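## Task

Lift each bottle with a red label from the tray and set it upright in a free crate slot. All other bottles must still stand where they began, whether on the tray or in the crate. The crate and tray must not be tilted or displaced. Nothing may count as done if it stays in place only because the robot holds it at the end. Anything the robot is touching at the end must not drop more than about a fingernail's thickness once released.

## Robot and tools

ROBOT. Two seven-joint Kinova Gen3 arms, left_arm and right_arm, each carrying a Robotiq 2F-85 two-finger gripper. left_arm's base sits at (-0.026, +0.398, 0) m and right_arm's at (+0.056, -0.312, 0) m. The arm names say nothing about which side of an image they appear on.

FRAMES. Positions in results use one shared scene frame, in metres. Its origin is on the table top between the arms, +x points out over the table, +z points up, and left_arm is on the +y side. Each gripper also has its own axes: +z runs along the fingers away from the wrist, and y is the direction in which the pads close. end_effector_position is the point midway between the pads when they are shut. Closed fingertips stick out about 19 mm past it, open ones about 6 mm. While closing, the tips travel about 13 mm further out, so keep that much clearance above a surface.

ROW LAYOUT. Both motion tools use rows of 18 numbers, each in [-1, 1], one row covering both arms: left_arm dx, dy, dz, rx, ry, rz, position, force_limit, speed, then the same nine for right_arm. The six pose numbers are offsets, not poses, expressed in that gripper's own axes; 1.0 equals 0.6 m of travel or 180 degrees of turn, and rx, ry, rz form a single rotation vector. An optional 14 extra numbers (0 to 1) scale each joint's stiffness, left_arm's seven then right_arm's seven; they persist until changed.

GRIPPER NUMBERS (absolute, not offsets). position: +1 fully open (85 mm), about -0.8 pads touching, -1 squeezes until blocked. force_limit: about 20 N at -1, 128 N at 0, 235 N at +1 on a 40 mm object. speed: about 20, 85 and 150 mm/s at -1, 0, +1; quicker closing adds a few newtons of grip. A new force_limit or speed only applies when position changes by at least 0.01. To leave a gripper alone, resend its previous three numbers, since 0 is itself a command.

execute_actions(actions): a list of actions; each action is a table of up to 15 rows, each row lasting one 1/30 s step, and a short table repeats its last row to fill 15 steps. Every row's offsets are measured from the gripper pose at the start of that action (for the first action of a call, the last pose a result reported), not from the previous row. Per step the commanded pose is clipped to within 70 mm and 16 degrees of the measured pose, so large offsets need several actions. An empty list just returns the current state and images.

move(target, speed, blocking): target is one 18-number row as above, offsets from the pose in the latest result that showed one. The gripper travels a straight path there; both arms' paths finish together, taking 0.5 to 10 s (cut off at 10 s). speed is in m/s, 0.002 to 0.5, default 0.25; rotation is capped at twice that in rad/s. Paths ignore obstacles and the other arm, and grippers can lag or overshoot the path. Faster moves and targets set deeper past a contact hit harder. Finger numbers are sent at the start. With blocking=false the call returns after 0.5 s; until a result shows the move finished, use wait or stop before sending anything else.

wait(seconds): 0 to 10 s while arms hold their last command. stop(): brakes a running move; fingers continue. zoom_image(camera, region): camera is cam_high, cam_left_wrist or cam_right_wrist (all 672x504); region is [x0, y0, x1, y1] in pixels from the top-left, at most 504 by 504. read_manual(section) only returns licence text. finished_scene(scene) ends the current scene permanently, so call it only once the goal holds without the robot.

RESULTS. Each result gives both grippers' positions and quat_wxyz in the scene frame (less accurate at long reach), Hand target lines (where the controller is now driving each gripper), joint positions and torques (offset and noisy), and images. A move adds a move: line ending in done, off_target, moving, held or fault; limits=paced means the pose was clipped, limits=held means a check blocked some steps. A pose unreachable line means the clearance check altered that arm's command. object_status: 0 moving, 1 blocked while opening, 2 blocked while closing (a grip), 3 reached the requested position or pads met. position_measured is in counts: 3 open, about 78 for 60 mm, 130 for 40 mm, 180 for 20 mm, 230 pads together. Camera calibration is given per scene and may be off by a couple of degrees and several millimetres.

GRIPPING. Close with position -1, keep sending it, and confirm object_status reads 2. Any new position resets the status to 0 briefly. To grip more gently, open first, then close with lower force_limit.

LIMITS AND FAULTS. Load limits are 46.9 N m for the first four joints and 29.5 N m for the three wrist joints, including the held object's weight; reaching one causes a TORQUE FAULT that freezes the arm for 10 s and discards the rest of the call. Holding loads warms the motors: MOTOR HOT appears from 60 °C, and at 75 °C an OVER-TEMPERATURE FAULT lets that arm sag. The world keeps running while you plan, holding your last command. Random tugs on held parts or nudges of loose objects can occur.

AVOID. Dropping or slamming bottles, pressing hard into things, letting the arms collide, knocking anything off the table, and shifting or tilting the tray or crate. Release each bottle so it rests on its own in the slot, then lift clear. A typical cycle: locate the bottle in the images, hover above it, open, descend, close, check the grip, lift, carry over a free crate slot, lower until it sits, open, and retreat upward.

Each tool is called after "Call:" as name(argument=value, ...), one argument or row to a line, values as JSON.

## Session

Call:
execute_actions(
  actions=[],
)

Scene clock: 0.00 s.
left_arm: end_effector_position=(+0.6619, +0.0442, +0.2582) position_measured=3 object_status=3 end_effector_quat_wxyz=(+0.645, -0.324, +0.681, +0.124) | right_arm: end_effector_position=(+0.1812, -0.3094, +0.3509) position_measured=3 object_status=3 end_effector_quat_wxyz=(-0.022, +0.685, -0.726, +0.057)
Joint positions: left_arm=[ 0.982  1.391 -1.064  0.664 -0.433  1.147  3.504] | right_arm=[-0.165 -0.554 -0.097  2.07   0.029  1.531  2.817]
Joint velocities: left_arm=[ 0.    -0.     0.001 -0.    -0.001 -0.    -0.001] | right_arm=[0.    0.    0.001 0.001 0.    0.    0.001]
Joint torques (N m, as the joint torque sensors report them, + toward a larger angle): no reading
Hand target (left_arm): +0.662, +0.044, +0.258; +0.645, -0.324, +0.681, +0.124
Hand target (right_arm): +0.181, -0.309, +0.351; -0.022, +0.685, -0.726, +0.057
Joint stiffness scale: left_arm=[1. 1. 1. 1. 1. 1. 1.] | right_arm=[1. 1. 1. 1. 1. 1. 1.]

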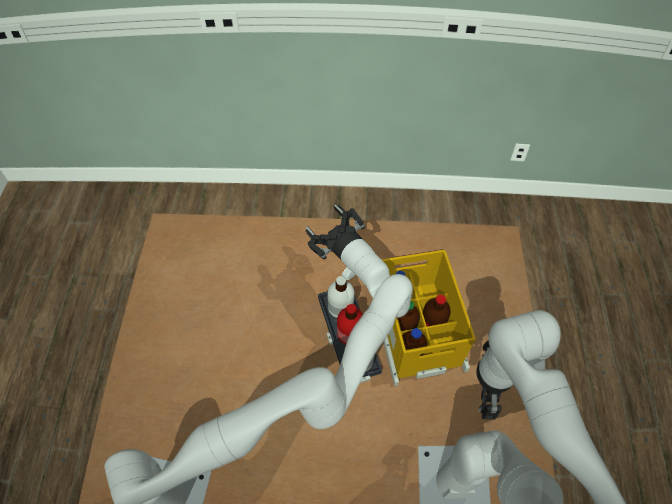

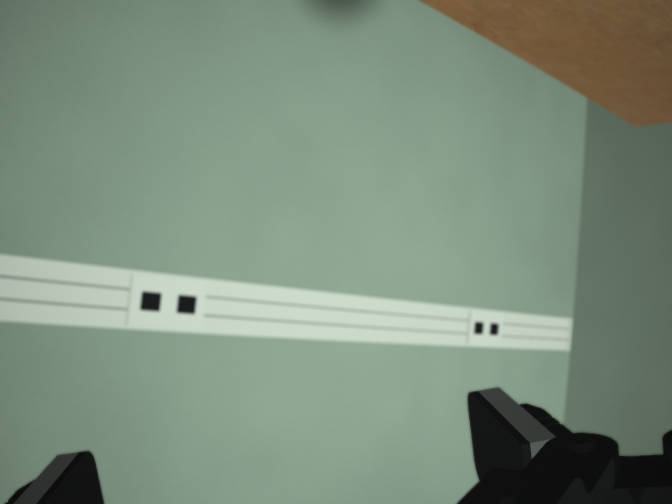

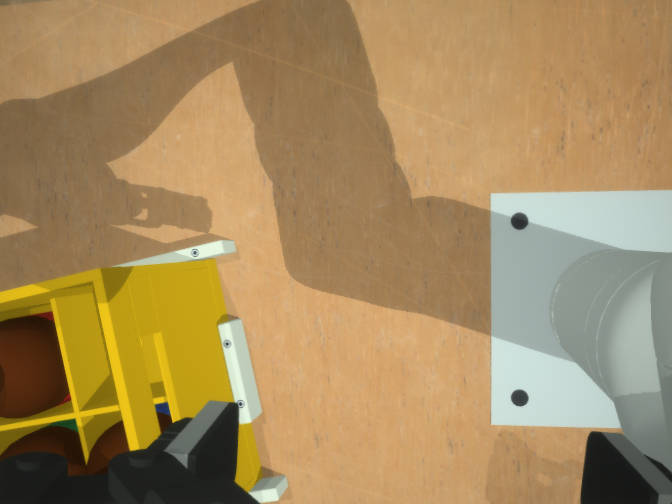

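Call:
move(
  target=[-0.327,0.66,-0.132,0,0.45,0,1,0,0, 0,0,0,0,0,0,1,0,0],
  speed=0.3,
)

Scene clock: 12.87 s.
left_arm: end_effector_position=(+0.3516, +0.3554, +0.3571) position_measured=3 object_status=3 end_effector_quat_wxyz=(+0.053, -0.330, +0.935, -0.116) | right_arm: end_effector_position=(+0.1812, -0.3094, +0.3509) position_measured=3 object_status=3 end_effector_quat_wxyz=(-0.022, +0.685, -0.726, +0.057)
Joint positions: left_arm=[ 0.694  0.084 -1.006  1.669  0.295  1.294  2.004] | right_arm=[-0.165 -0.554 -0.097  2.07   0.029  1.531  2.817]
Joint velocities: left_arm=[-0.01   0.     0.001 -0.     0.001  0.    -0.   ] | right_arm=[ 0.    -0.001  0.    -0.     0.     0.     0.   ]
Joint torques (N m, as the joint torque sensors report them, + toward a larger angle): left_arm=[ 0.51 -7.98 -0.9  -9.08  0.67 -0.2  -0.11] | right_arm=[-0.36  1.57 -0.16 -8.76  0.49  0.19  0.69]
Hand target (left_arm): +0.352, +0.355, +0.358; +0.051, -0.327, +0.936, -0.117
Hand target (right_arm): +0.181, -0.309, +0.351; -0.022, +0.685, -0.726, +0.057
Off the commanded pose (left_arm): 0.002 m, 1 deg.
Off the commanded pose (right_arm): 0.000 m, 0 deg.
Joint stiffness scale: left_arm=[1. 1. 1. 1. 1. 1. 1.] | right_arm=[1. 1. 1. 1. 1. 1. 1.]
move: done
camera_calibration (this result's frames):
cam_left_wrist: T_world_to_cam=[[-0.525618, 0.831509, -0.179775, -0.0561386], [0.823988, 0.550163, 0.135514, -0.481636], [0.211586, -0.0769036, -0.974329, 0.446917], [0, 0, 0, 1]] pos_world=[0.272793, 0.346027, 0.49062]
cam_right_wrist: T_world_to_cam=[[-0.98309, -0.0147989, -0.182526, 0.251116], [-0.0205934, 0.999341, 0.0298919, 0.352877], [0.181963, 0.0331452, -0.982747, 0.470316], [0, 0, 0, 1]] pos_world=[0.168556, -0.364517, 0.497488]

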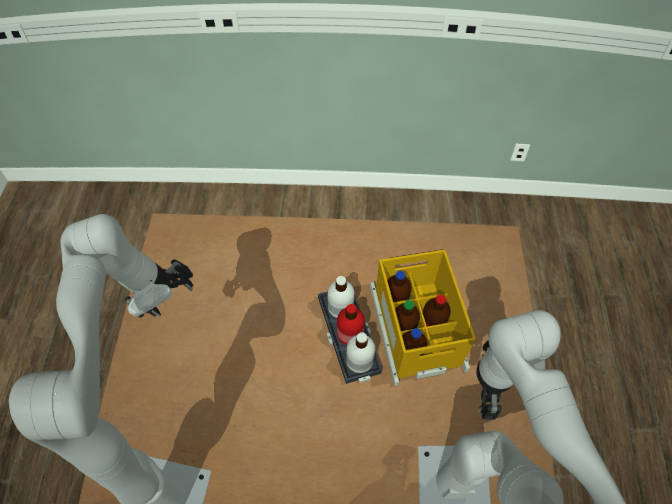

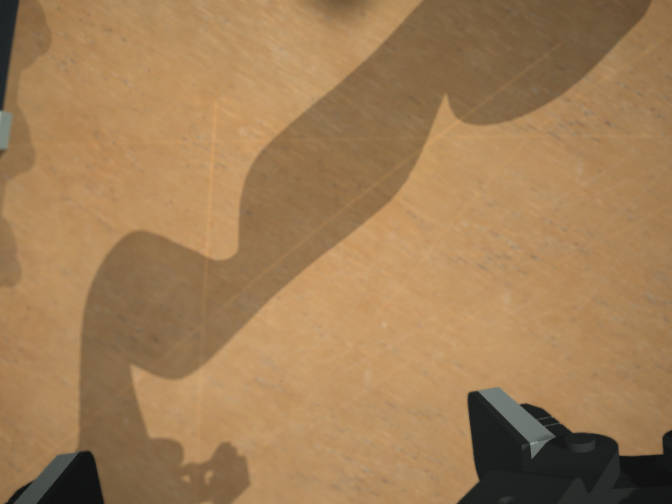

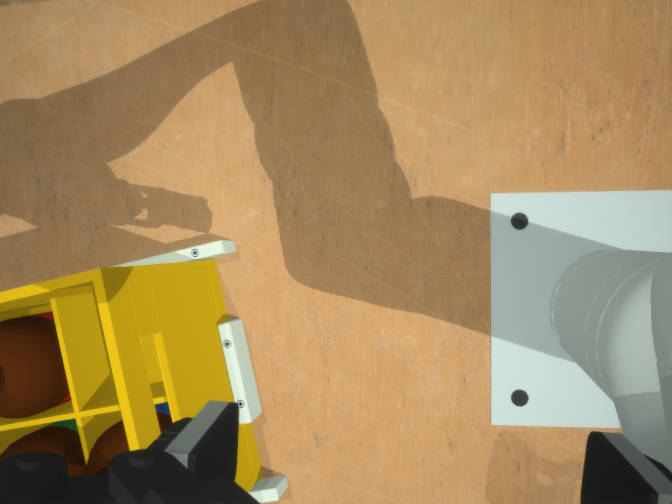

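Call:
zoom_image(
  camera="cam_high",
  region=[290, 230, 500, 400],
)

Region (290, 230, 500, 400) of cam_high's 672x504 image, scaled by 2.400, with more detail than that image has; it fills the top 408 rows of this view, and the rest is white.

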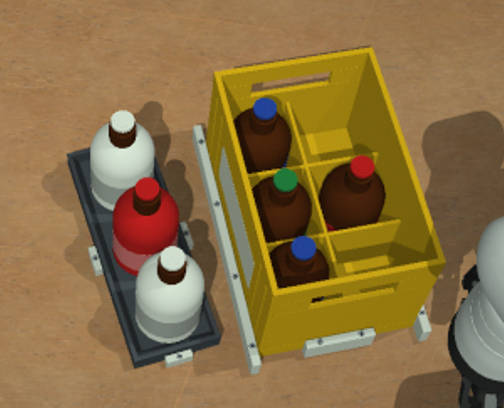

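Call:
move(
  target=[0,0,0,0,0,0,1,0,0, -0.5,-0.346,-0.068,0,0,0.38,1,0,0],
  speed=0.3,
)

Scene clock: 54.50 s.
left_arm: end_effector_position=(+0.3517, +0.3559, +0.3571) position_measured=3 object_status=3 end_effector_quat_wxyz=(+0.053, -0.330, +0.935, -0.116) | right_arm: end_effector_position=(+0.3993, -0.0186, +0.4008) position_measured=3 object_status=3 end_effector_quat_wxyz=(+0.049, -0.165, +0.985, -0.031)
Joint positions: left_arm=[ 0.693  0.084 -1.006  1.669  0.295  1.294  2.004] | right_arm=[-0.314  0.375 -0.81   1.184  0.386  1.678  0.843]
Joint velocities: left_arm=[-0.    -0.001 -0.     0.     0.001 -0.     0.001] | right_arm=[-0.008  0.002  0.009 -0.001  0.001 -0.    -0.   ]
Joint torques (N m, as the joint torque sensors report them, + toward a larger angle): left_arm=[-0.01 -7.52 -0.82 -9.12  0.7  -0.31 -0.06] | right_arm=[ -0.24 -13.7   -2.14  -8.09   0.45   0.35   0.31]
Hand target (left_arm): +0.352, +0.355, +0.357; +0.053, -0.330, +0.935, -0.116
Hand target (right_arm): +0.401, -0.021, +0.401; +0.050, -0.158, +0.985, -0.035
Off the commanded pose (left_arm): 0.000 m, 0 deg.
Off the commanded pose (right_arm): 0.002 m, 1 deg.
Joint stiffness scale: left_arm=[1. 1. 1. 1. 1. 1. 1.] | right_arm=[1. 1. 1. 1. 1. 1. 1.]
move: done
camera_calibration (this result's frames):
cam_left_wrist: T_world_to_cam=[[-0.526684, 0.830842, -0.179739, -0.0559102], [0.823287, 0.551212, 0.135516, -0.482075], [0.211666, -0.0766024, -0.974335, 0.4468], [0, 0, 0, 1]] pos_world=[0.272867, 0.346404, 0.490613]
cam_right_wrist: T_world_to_cam=[[-0.373584, 0.914296, -0.156516, 0.242376], [0.903206, 0.396984, 0.163164, -0.368259], [0.211315, -0.0804109, -0.974105, 0.452662], [0, 0, 0, 1]] pos_world=[0.327508, -0.039011, 0.538962]

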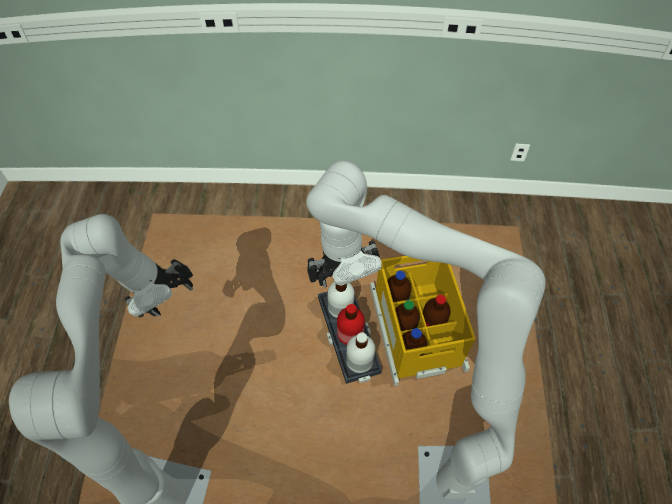

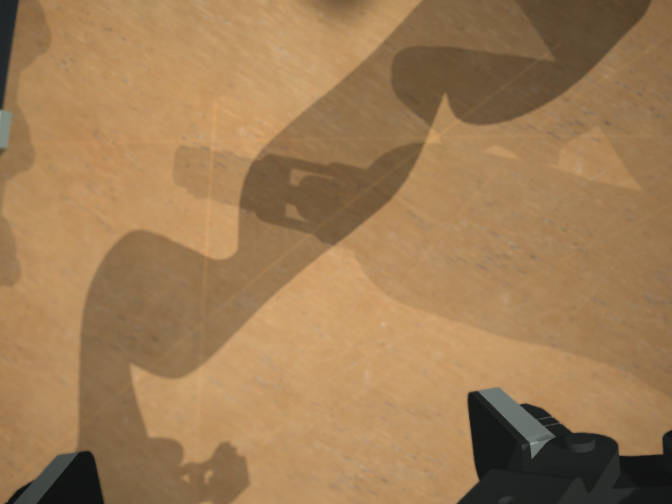

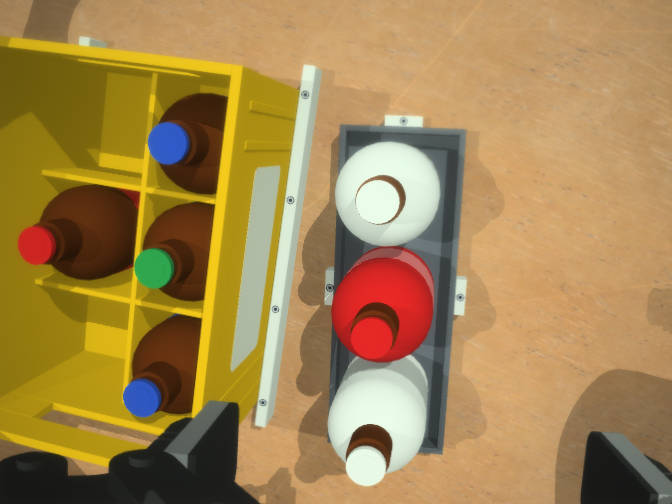

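Call:
move(
  target=[0,0,0,0,0,0,1,0,0, -0.044,-0.027,0.174,-0.0245,0.027,0,1,0,0],
  speed=0.2,
)

Scene clock: 80.00 s.
left_arm: end_effector_position=(+0.3517, +0.3559, +0.3571) position_measured=3 object_status=3 end_effector_quat_wxyz=(+0.053, -0.330, +0.935, -0.116) | right_arm: end_effector_position=(+0.4408, -0.0308, +0.3021) position_measured=3 object_status=3 end_effector_quat_wxyz=(+0.001, -0.161, +0.987, -0.003)
Joint positions: left_arm=[ 0.693  0.084 -1.006  1.669  0.295  1.294  2.004] | right_arm=[-0.188  0.501 -0.802  1.329  0.36   1.458  0.909]
Joint velocities: left_arm=[ 0.     0.002  0.001  0.     0.002 -0.     0.   ] | right_arm=[ 0.005  0.004 -0.001 -0.001  0.001  0.    -0.   ]
Joint torques (N m, as the joint torque sensors report them, + toward a larger angle): left_arm=[-0.33 -7.73 -0.63 -8.8   0.72 -0.12 -0.13] | right_arm=[  0.12 -15.7   -3.31  -7.64  -0.01   0.4    0.32]
Hand target (left_arm): +0.352, +0.356, +0.357; +0.053, -0.330, +0.935, -0.116
Hand target (right_arm): +0.441, -0.030, +0.301; +0.001, -0.165, +0.986, -0.000
Off the commanded pose (left_arm): 0.000 m, 0 deg.
Off the commanded pose (right_arm): 0.002 m, 1 deg.
Joint stiffness scale: left_arm=[1. 1. 1. 1. 1. 1. 1.] | right_arm=[1. 1. 1. 1. 1. 1. 1.]
move: done
camera_calibration (this result's frames):
cam_left_wrist: T_world_to_cam=[[-0.526684, 0.830842, -0.179739, -0.0559101], [0.823287, 0.551212, 0.135516, -0.482076], [0.211667, -0.0766022, -0.974335, 0.4468], [0, 0, 0, 1]] pos_world=[0.272867, 0.346404, 0.490613]
cam_right_wrist: T_world_to_cam=[[-0.377167, 0.922742, -0.0793196, 0.232097], [0.919593, 0.383292, 0.0862303, -0.369181], [0.109971, -0.0404186, -0.993113, 0.398485], [0, 0, 0, 1]] pos_world=[0.383213, -0.0565553, 0.445985]

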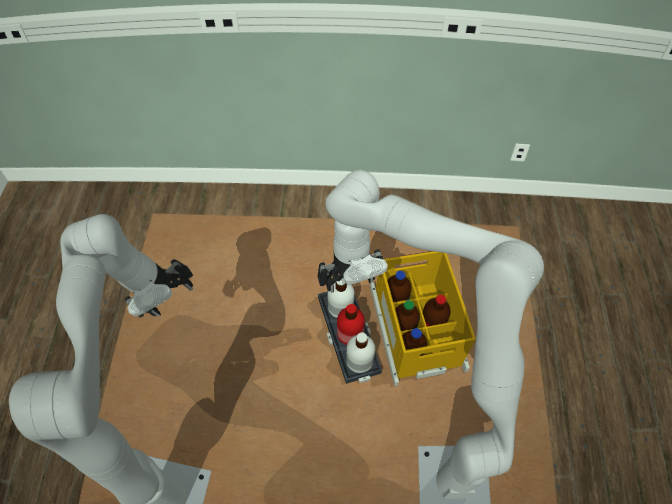

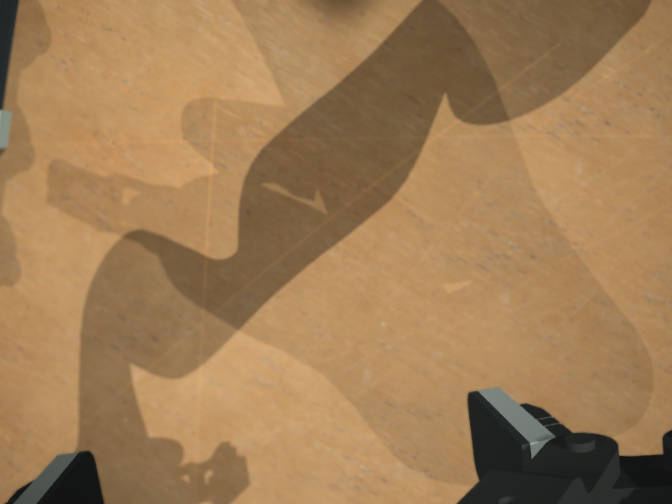

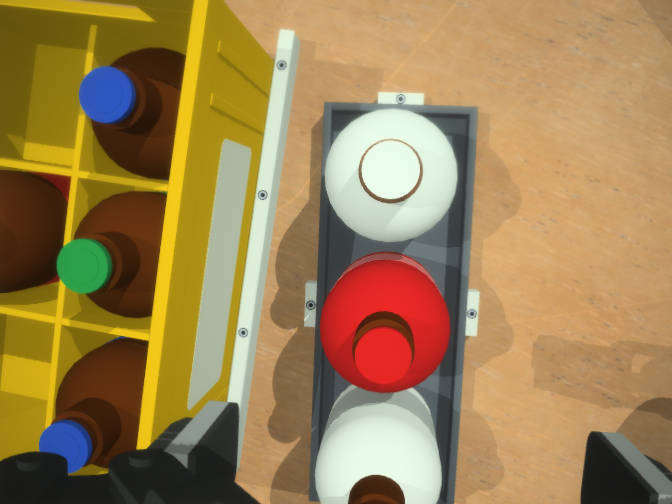

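Call:
move(
  target=[0,0,0,0,0,0,1,0,0, -0.016,-0.004,0.17,0,0,0,1,0,0],
  speed=0.15,
)

Scene clock: 94.13 s.
left_arm: end_effector_position=(+0.3517, +0.3559, +0.3571) position_measured=3 object_status=3 end_effector_quat_wxyz=(+0.053, -0.330, +0.935, -0.116) | right_arm: end_effector_position=(+0.4499, -0.0300, +0.2023) position_measured=3 object_status=3 end_effector_quat_wxyz=(-0.001, -0.164, +0.987, -0.001)
Joint positions: left_arm=[ 0.693  0.084 -1.006  1.669  0.295  1.294  2.004] | right_arm=[-0.198  0.597 -0.747  1.512  0.423  1.201  0.869]
Joint velocities: left_arm=[-0.001 -0.    -0.002  0.     0.001  0.     0.   ] | right_arm=[-0.007  0.     0.008  0.002 -0.001 -0.003 -0.001]
Joint torques (N m, as the joint torque sensors report them, + toward a larger angle): left_arm=[-0.26 -7.71 -1.07 -9.1   0.92 -0.38 -0.1 ] | right_arm=[  0.03 -16.64  -3.46  -7.14  -0.03   0.4    0.45]
Hand target (left_arm): +0.352, +0.356, +0.357; +0.053, -0.330, +0.935, -0.116
Hand target (right_arm): +0.451, -0.031, +0.200; +0.001, -0.160, +0.987, -0.003
Off the commanded pose (left_arm): 0.000 m, 0 deg.
Off the commanded pose (right_arm): 0.002 m, 0 deg.
Joint stiffness scale: left_arm=[1. 1. 1. 1. 1. 1. 1.] | right_arm=[1. 1. 1. 1. 1. 1. 1.]
move: done
camera_calibration (this result's frames):
cam_left_wrist: T_world_to_cam=[[-0.526684, 0.830842, -0.179738, -0.0559103], [0.823287, 0.551212, 0.135516, -0.482076], [0.211666, -0.0766021, -0.974335, 0.4468], [0, 0, 0, 1]] pos_world=[0.272867, 0.346404, 0.490613]
cam_right_wrist: T_world_to_cam=[[-0.383266, 0.920591, -0.0749636, 0.228697], [0.91756, 0.388783, 0.0832496, -0.367531], [0.105783, -0.036877, -0.993705, 0.300488], [0, 0, 0, 1]] pos_world=[0.393096, -0.0565653, 0.346338]

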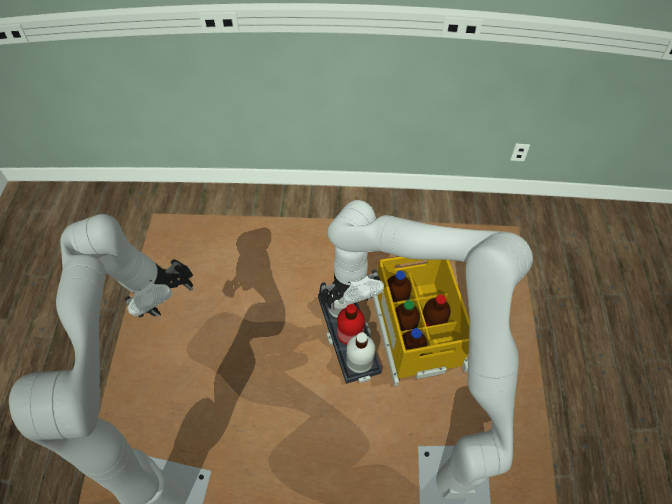

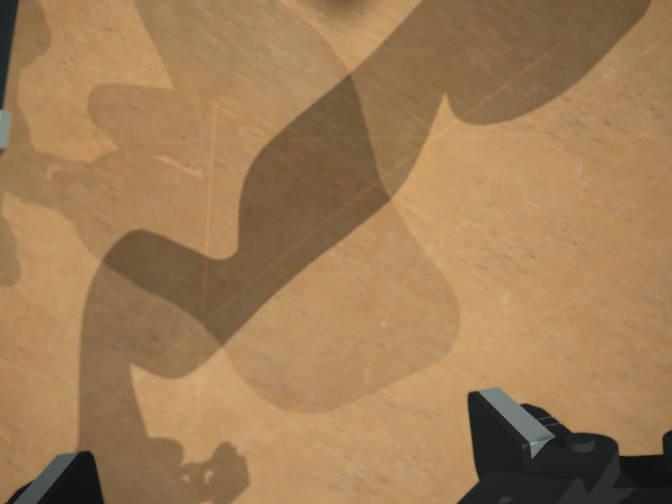

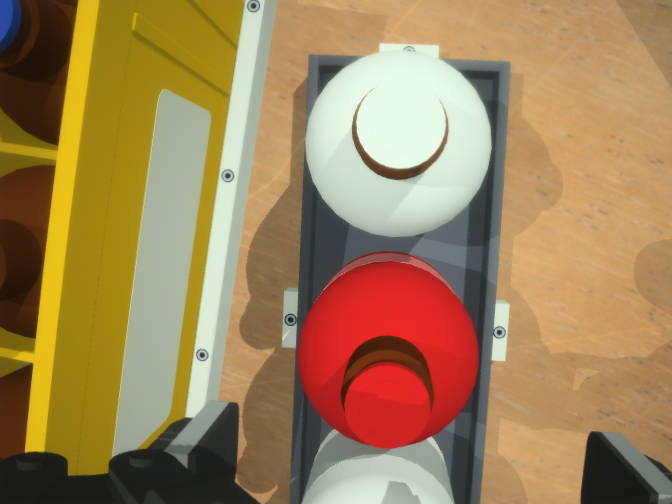

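Call:
move(
  target=[0,0,0,0,0,0,1,0,0, 0,0,0.083,0,0,0,1,0,0],
  speed=0.1,
)

Call:
execute_actions(
  actions=[
    [[0,0,0,0,0,0,1,0,0, 0,0,0,0,0,0,-1,0.3,0]],
    [[0,0,0,0,0,0,1,0,0, 0,0,0,0,0,0,-1,0.3,0]],
  ],
)

Scene clock: 103.77 s.
left_arm: end_effector_position=(+0.3517, +0.3559, +0.3571) position_measured=3 object_status=3 end_effector_quat_wxyz=(+0.053, -0.330, +0.935, -0.116) | right_arm: end_effector_position=(+0.4489, -0.0296, +0.1546) position_measured=3 object_status=3 end_effector_quat_wxyz=(-0.002, -0.166, +0.986, +0.001)
Joint positions: left_arm=[ 0.693  0.084 -1.006  1.669  0.295  1.294  2.004] | right_arm=[-0.217  0.651 -0.709  1.587  0.459  1.08   0.843]
Joint velocities: left_arm=[ 0.001  0.    -0.001  0.     0.003 -0.    -0.   ] | right_arm=[-0.008 -0.     0.01   0.    -0.    -0.003 -0.001]
Joint torques (N m, as the joint torque sensors report them, + toward a larger angle): left_arm=[-0.17 -7.41 -0.65 -8.97  0.74 -0.46 -0.06] | right_arm=[ -0.13 -17.02  -2.97  -7.13  -0.05   0.29   0.54]
Hand target (left_arm): +0.352, +0.356, +0.357; +0.053, -0.330, +0.935, -0.116
Hand target (right_arm): +0.450, -0.030, +0.152; -0.001, -0.164, +0.987, -0.001
Off the commanded pose (left_arm): 0.000 m, 0 deg.
Off the commanded pose (right_arm): 0.002 m, 0 deg.
Joint stiffness scale: left_arm=[1. 1. 1. 1. 1. 1. 1.] | right_arm=[1. 1. 1. 1. 1. 1. 1.]
move: done
camera_calibration (this result's frames):
cam_left_wrist: T_world_to_cam=[[-0.526684, 0.830842, -0.179738, -0.0559103], [0.823287, 0.551212, 0.135516, -0.482076], [0.211667, -0.076602, -0.974335, 0.4468], [0, 0, 0, 1]] pos_world=[0.272867, 0.346404, 0.490613]
cam_right_wrist: T_world_to_cam=[[-0.388719, 0.918613, -0.0710446, 0.226169], [0.915699, 0.393714, 0.0805304, -0.361375], [0.101948, -0.0337517, -0.994217, 0.255051], [0, 0, 0, 1]] pos_world=[0.392826, -0.0568751, 0.298745]

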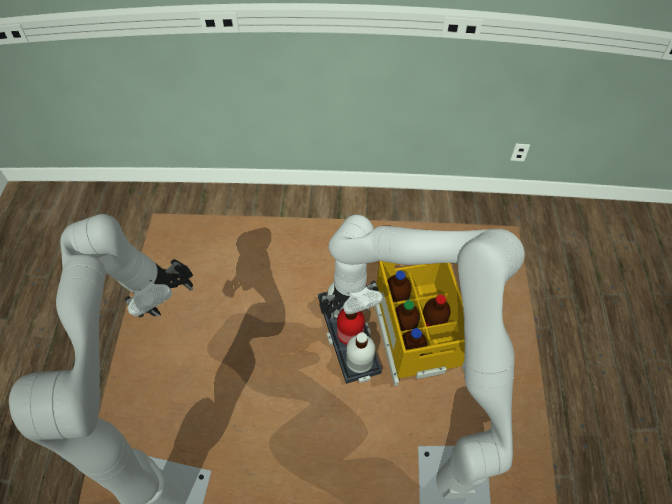

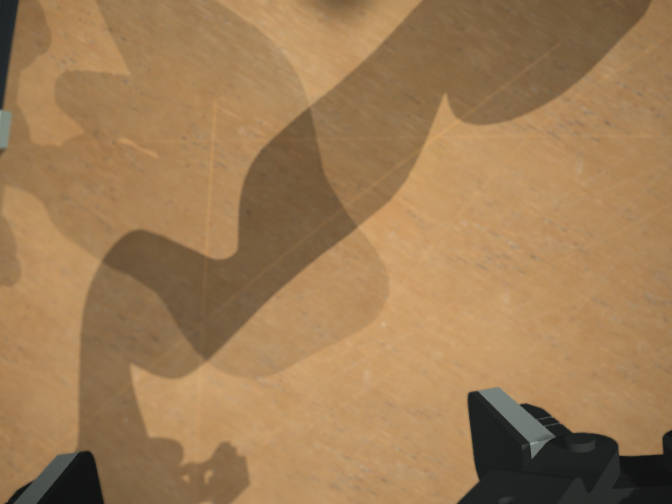

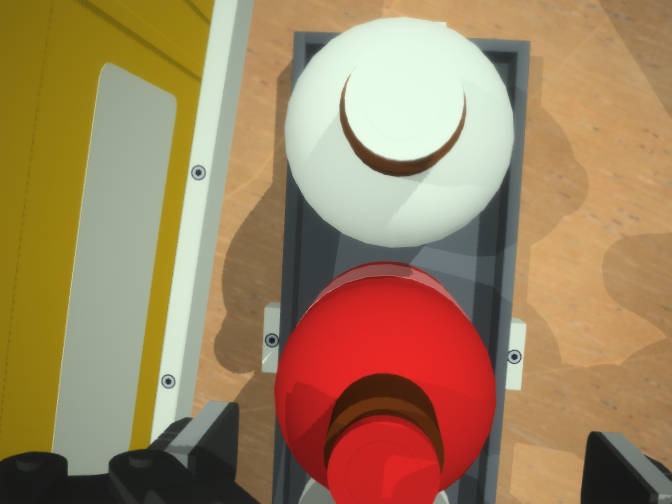

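Scene clock: 104.77 s.
left_arm: end_effector_position=(+0.3517, +0.3559, +0.3571) position_measured=3 object_status=3 end_effector_quat_wxyz=(+0.053, -0.330, +0.935, -0.116) | right_arm: end_effector_position=(+0.4490, -0.0296, +0.1549) position_measured=164 object_status=2 end_effector_quat_wxyz=(-0.002, -0.166, +0.986, +0.001)
Joint positions: left_arm=[ 0.693  0.084 -1.006  1.669  0.295  1.294  2.004] | right_arm=[-0.217  0.65  -0.709  1.587  0.459  1.08   0.843]
Joint velocities: left_arm=[-0.    -0.001 -0.     0.001 -0.001 -0.001 -0.   ] | right_arm=[ 0.     0.    -0.     0.001 -0.    -0.     0.   ]
Joint torques (N m, as the joint torque sensors report them, + toward a larger angle): left_arm=[-0.29 -7.53 -0.8  -8.71  0.56 -0.17  0.08] | right_arm=[ -0.61 -14.91  -3.48  -5.76  -0.22   0.23   0.31]
Hand target (left_arm): +0.352, +0.356, +0.357; +0.053, -0.330, +0.935, -0.116
Hand target (right_arm): +0.449, -0.030, +0.155; -0.002, -0.166, +0.986, +0.001
Off the commanded pose (left_arm): 0.000 m, 0 deg.
Off the commanded pose (right_arm): 0.000 m, 0 deg.
Joint stiffness scale: left_arm=[1. 1. 1. 1. 1. 1. 1.] | right_arm=[1. 1. 1. 1. 1. 1. 1.]
camera_calibration (this result's frames):
cam_left_wrist: T_world_to_cam=[[-0.526684, 0.830842, -0.179739, -0.0559103], [0.823287, 0.551211, 0.135516, -0.482075], [0.211666, -0.0766023, -0.974335, 0.4468], [0, 0, 0, 1]] pos_world=[0.272867, 0.346404, 0.490613]
cam_right_wrist: T_world_to_cam=[[-0.388677, 0.91862, -0.0711876, 0.226208], [0.915639, 0.39371, 0.081226, -0.361573], [0.102643, -0.0336115, -0.99415, 0.25503], [0, 0, 0, 1]] pos_world=[0.392815, -0.0568727, 0.29901]

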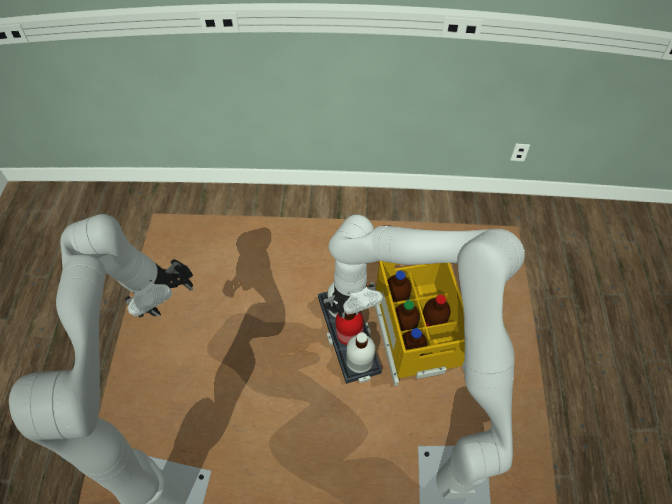

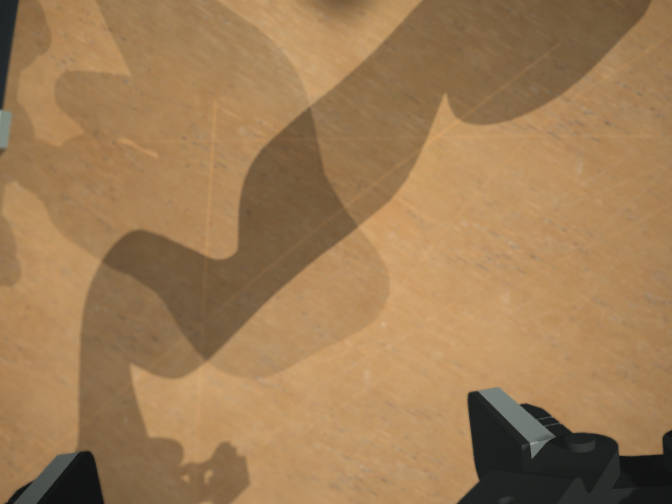

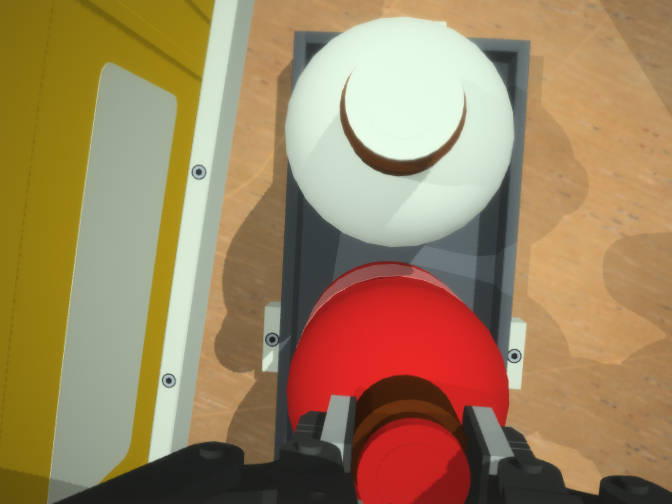

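Call:
move(
  target=[0,0,0,0,0,0,1,0,0, 0,0,-0.375,0,0,0,-1,0.3,0],
  speed=0.2,
)

Call:
move(
  target=[0,0,0,0,0,0,1,0,0, 0.198,-0.359,0,0,0,0,-1,0.3,0],
  speed=0.2,
)

Scene clock: 126.60 s.
left_arm: end_effector_position=(+0.3517, +0.3559, +0.3571) position_measured=3 object_status=3 end_effector_quat_wxyz=(+0.053, -0.330, +0.935, -0.116) | right_arm: end_effector_position=(+0.4515, -0.0317, +0.3797) position_measured=164 object_status=2 end_effector_quat_wxyz=(+0.000, -0.159, +0.987, +0.001)
Joint positions: left_arm=[ 0.693  0.084 -1.006  1.669  0.295  1.294  2.004] | right_arm=[-0.229  0.496 -0.79   1.069  0.347  1.698  0.965]
Joint velocities: left_arm=[ 0.    -0.    -0.001 -0.001 -0.001 -0.001  0.   ] | right_arm=[-0.005  0.     0.001 -0.004  0.     0.001  0.001]
Joint torques (N m, as the joint torque sensors report them, + toward a larger angle): left_arm=[ 0.15 -7.8  -0.97 -9.2   0.72 -0.23 -0.14] | right_arm=[ -0.84 -18.53  -2.97  -9.49   0.09   0.65   0.48]
Hand target (left_arm): +0.352, +0.356, +0.357; +0.053, -0.330, +0.935, -0.116
Hand target (right_arm): +0.449, -0.030, +0.380; -0.002, -0.167, +0.986, +0.001
Off the commanded pose (left_arm): 0.000 m, 0 deg.
Off the commanded pose (right_arm): 0.002 m, 1 deg.
Joint stiffness scale: left_arm=[1. 1. 1. 1. 1. 1. 1.] | right_arm=[1. 1. 1. 1. 1. 1. 1.]
move: done
camera_calibration (this result's frames):
cam_left_wrist: T_world_to_cam=[[-0.526684, 0.830842, -0.179739, -0.0559102], [0.823287, 0.551212, 0.135516, -0.482076], [0.211666, -0.0766022, -0.974335, 0.4468], [0, 0, 0, 1]] pos_world=[0.272867, 0.346404, 0.490613]
cam_right_wrist: T_world_to_cam=[[-0.374331, 0.924515, -0.0717546, 0.239066], [0.921182, 0.379619, 0.0855116, -0.385899], [0.106296, -0.0340894, -0.99375, 0.476367], [0, 0, 0, 1]] pos_world=[0.394337, -0.0582862, 0.523542]

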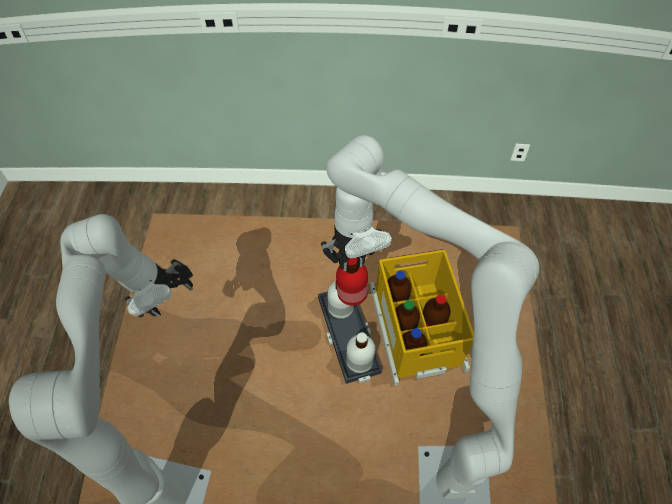

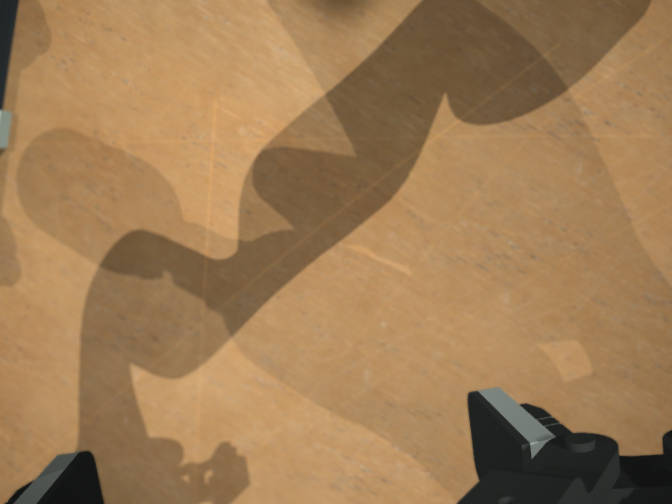

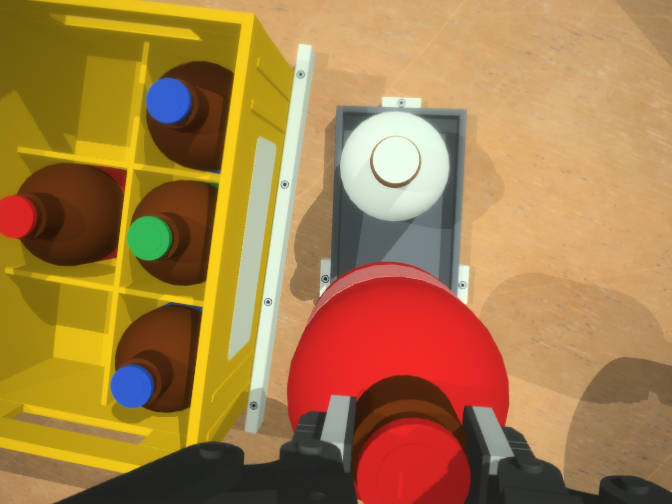

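Scene clock: 128.43 s.
left_arm: end_effector_position=(+0.3517, +0.3559, +0.3571) position_measured=3 object_status=3 end_effector_quat_wxyz=(+0.053, -0.330, +0.935, -0.116) | right_arm: end_effector_position=(+0.4057, -0.2740, +0.3796) position_measured=164 object_status=2 end_effector_quat_wxyz=(-0.001, -0.156, +0.988, -0.001)
Joint positions: left_arm=[ 0.693  0.084 -1.006  1.669  0.295  1.294  2.004] | right_arm=[ 0.408  0.122 -0.655  1.507  0.077  1.539  1.621]
Joint velocities: left_arm=[-0.     0.    -0.001 -0.001  0.    -0.    -0.   ] | right_arm=[ 0.012 -0.004 -0.     0.001 -0.    -0.     0.   ]
Joint torques (N m, as the joint torque sensors report them, + toward a larger angle): left_arm=[-0.18 -7.56 -0.78 -9.12  0.45 -0.22 -0.03] | right_arm=[ -0.31 -10.73  -0.61  -9.93   0.05   0.52   0.26]
Hand target (left_arm): +0.352, +0.356, +0.357; +0.053, -0.330, +0.935, -0.116
Hand target (right_arm): +0.406, -0.273, +0.379; +0.001, -0.159, +0.987, +0.002
Off the commanded pose (left_arm): 0.000 m, 0 deg.
Off the commanded pose (right_arm): 0.001 m, 0 deg.
Joint stiffness scale: left_arm=[1. 1. 1. 1. 1. 1. 1.] | right_arm=[1. 1. 1. 1. 1. 1. 1.]
move: done
camera_calibration (this result's frames):
cam_left_wrist: T_world_to_cam=[[-0.526684, 0.830841, -0.179739, -0.0559101], [0.823287, 0.551212, 0.135516, -0.482076], [0.211666, -0.0766023, -0.974335, 0.4468], [0, 0, 0, 1]] pos_world=[0.272867, 0.346404, 0.490613]
cam_right_wrist: T_world_to_cam=[[-0.369426, 0.926146, -0.076011, 0.445993], [0.923343, 0.375059, 0.0822656, -0.25261], [0.104699, -0.0397932, -0.993708, 0.471973], [0, 0, 0, 1]] pos_world=[0.348592, -0.29953, 0.523684]

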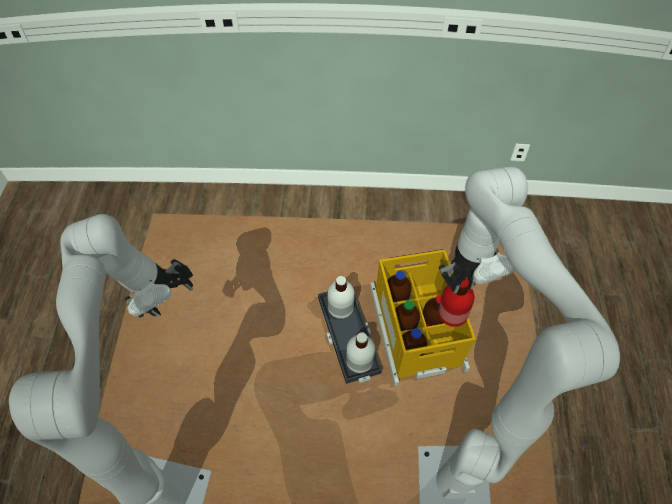

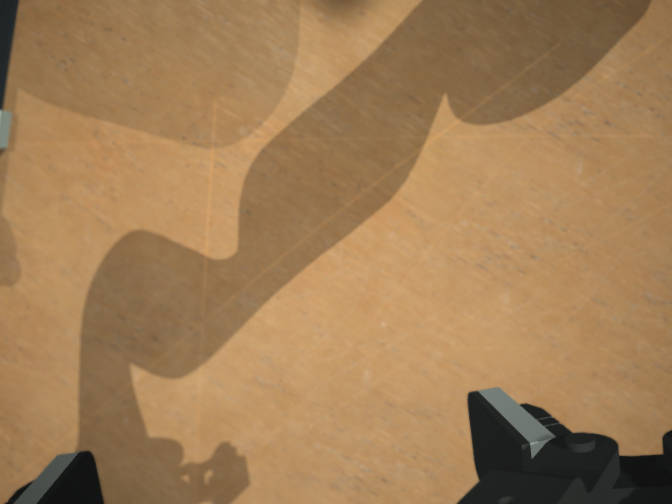

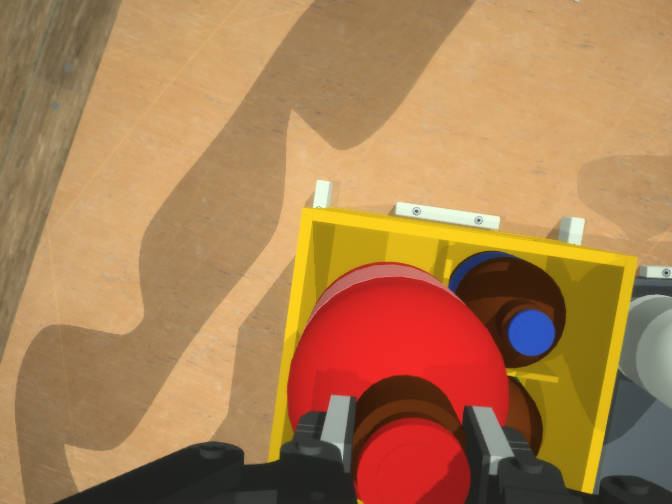

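Call:
move(
  target=[0,0,0,0,0,0,1,0,0, 0,0,0.16,0,0,0,-1,0.3,0],
  speed=0.1,
)

Scene clock: 137.23 s.
left_arm: end_effector_position=(+0.3517, +0.3559, +0.3571) position_measured=3 object_status=3 end_effector_quat_wxyz=(+0.053, -0.330, +0.935, -0.116) | right_arm: end_effector_position=(+0.4047, -0.2732, +0.2851) position_measured=164 object_status=2 end_effector_quat_wxyz=(-0.002, -0.159, +0.987, +0.002)
Joint positions: left_arm=[ 0.693  0.084 -1.006  1.669  0.295  1.294  2.004] | right_arm=[ 0.4    0.171 -0.655  1.766  0.106  1.244  1.591]
Joint velocities: left_arm=[ 0.001  0.001 -0.    -0.001  0.002  0.001  0.   ] | right_arm=[-0.003  0.002  0.001  0.     0.001 -0.002 -0.   ]
Joint torques (N m, as the joint torque sensors report them, + toward a larger angle): left_arm=[-0.43 -7.77 -0.65 -9.02  0.71 -0.03  0.01] | right_arm=[ -0.35 -11.51  -1.16  -9.76   0.41   0.17   0.56]
Hand target (left_arm): +0.352, +0.356, +0.357; +0.053, -0.330, +0.935, -0.116
Hand target (right_arm): +0.406, -0.274, +0.284; -0.001, -0.156, +0.988, -0.001
Off the commanded pose (left_arm): 0.000 m, 0 deg.
Off the commanded pose (right_arm): 0.002 m, 0 deg.
Joint stiffness scale: left_arm=[1. 1. 1. 1. 1. 1. 1.] | right_arm=[1. 1. 1. 1. 1. 1. 1.]
move: done
camera_calibration (this result's frames):
cam_left_wrist: T_world_to_cam=[[-0.526684, 0.830842, -0.179739, -0.0559102], [0.823287, 0.551212, 0.135516, -0.482076], [0.211667, -0.0766021, -0.974335, 0.4468], [0, 0, 0, 1]] pos_world=[0.272867, 0.346404, 0.490613]
cam_right_wrist: T_world_to_cam=[[-0.374793, 0.924462, -0.0699974, 0.437696], [0.92145, 0.379771, 0.0818816, -0.242034], [0.10228, -0.0338105, -0.994181, 0.380942], [0, 0, 0, 1]] pos_world=[0.348105, -0.299836, 0.429181]

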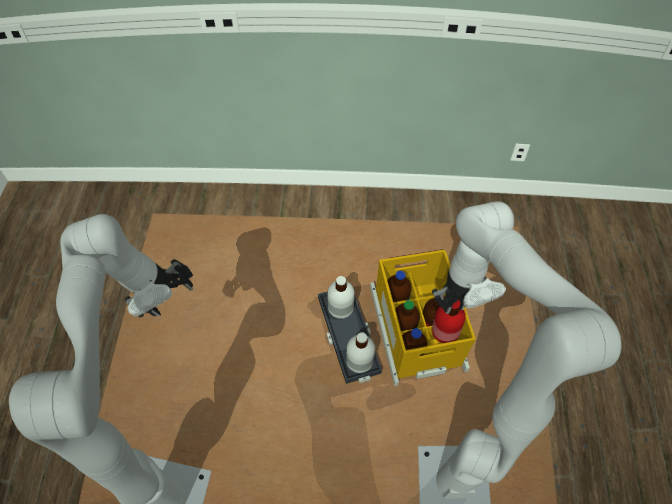

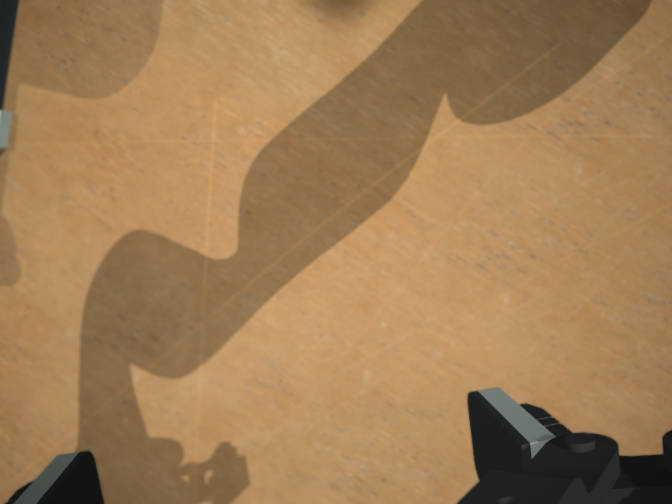

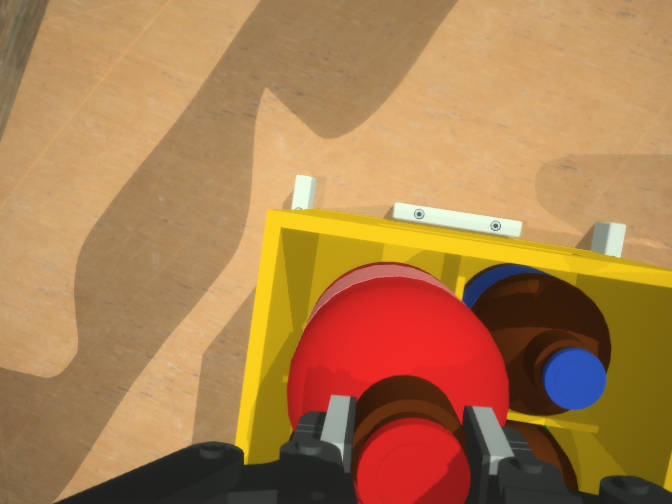

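Call:
move(
  target=[0,0,0,0,0,0,1,0,0, 0,0,0.19,0,0,0,-1,0.3,0],
  speed=0.06,
)

Scene clock: 142.90 s.
left_arm: end_effector_position=(+0.3517, +0.3559, +0.3571) position_measured=3 object_status=3 end_effector_quat_wxyz=(+0.053, -0.330, +0.935, -0.116) | right_arm: end_effector_position=(+0.4047, -0.2764, +0.1728) position_measured=164 object_status=2 end_effector_quat_wxyz=(-0.002, -0.161, +0.987, -0.001)
Joint positions: left_arm=[ 0.693  0.084 -1.006  1.669  0.295  1.294  2.004] | right_arm=[ 0.352  0.327 -0.641  1.996  0.249  0.9    1.456]
Joint velocities: left_arm=[-0.001  0.002 -0.001  0.002  0.001 -0.001 -0.001] | right_arm=[ 0.     0.005  0.001 -0.001  0.003 -0.    -0.002]
Joint torques (N m, as the joint torque sensors report them, + toward a larger angle): left_arm=[-0.09 -7.48 -0.92 -9.    0.92 -0.22 -0.09] | right_arm=[ -2.98 -11.73  -4.56  -6.99  -2.23  -0.27   0.47]
Hand target (left_arm): +0.352, +0.356, +0.357; +0.053, -0.330, +0.935, -0.116
Hand target (right_arm): +0.404, -0.273, +0.171; -0.002, -0.159, +0.987, +0.001
Off the commanded pose (left_arm): 0.000 m, 0 deg.
Off the commanded pose (right_arm): 0.004 m, 0 deg.
Joint stiffness scale: left_arm=[1. 1. 1. 1. 1. 1. 1.] | right_arm=[1. 1. 1. 1. 1. 1. 1.]
move: off_target (right_arm)
camera_calibration (this result's frames):
cam_left_wrist: T_world_to_cam=[[-0.526684, 0.830842, -0.179739, -0.0559103], [0.823287, 0.551212, 0.135516, -0.482075], [0.211666, -0.0766022, -0.974335, 0.4468], [0, 0, 0, 1]] pos_world=[0.272867, 0.346404, 0.490613]
cam_right_wrist: T_world_to_cam=[[-0.378356, 0.922687, -0.0741273, 0.434421], [0.920002, 0.383677, 0.0799308, -0.229628], [0.102192, -0.0379549, -0.99404, 0.268062], [0, 0, 0, 1]] pos_world=[0.34823, -0.302557, 0.317021]

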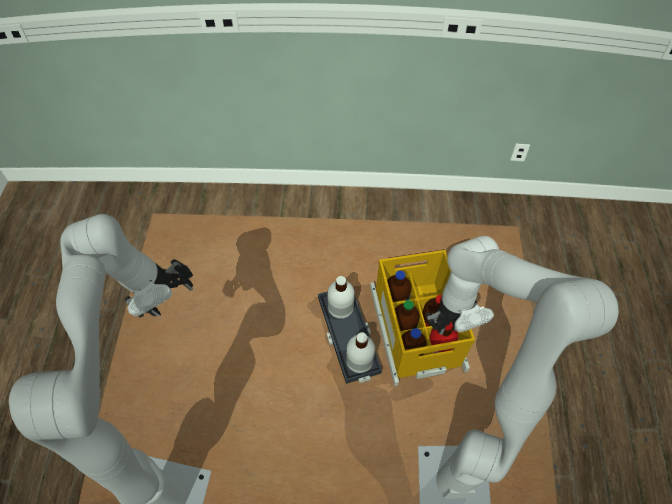

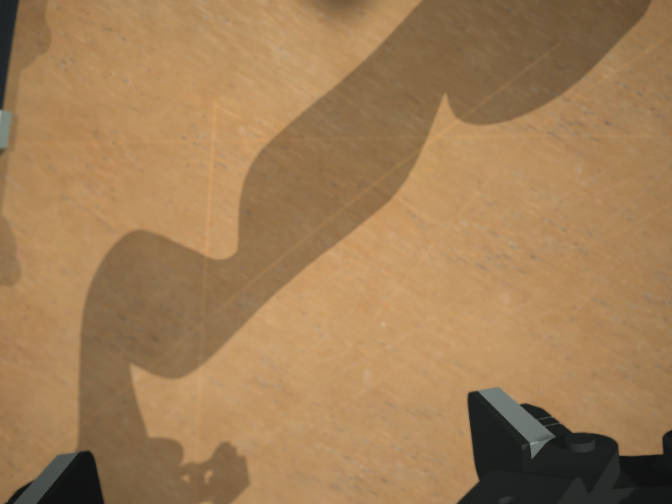

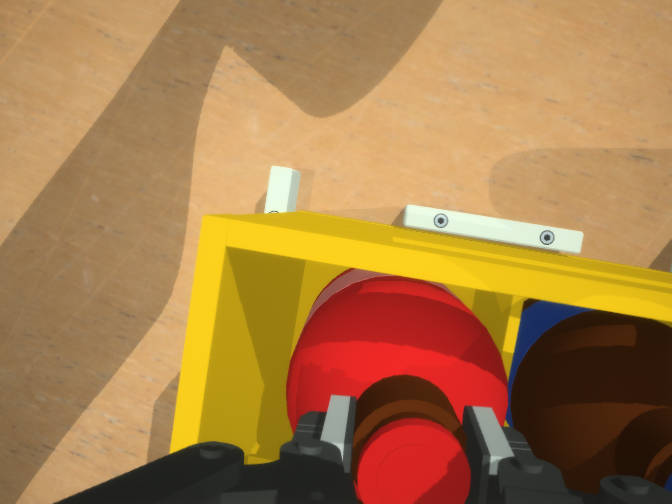

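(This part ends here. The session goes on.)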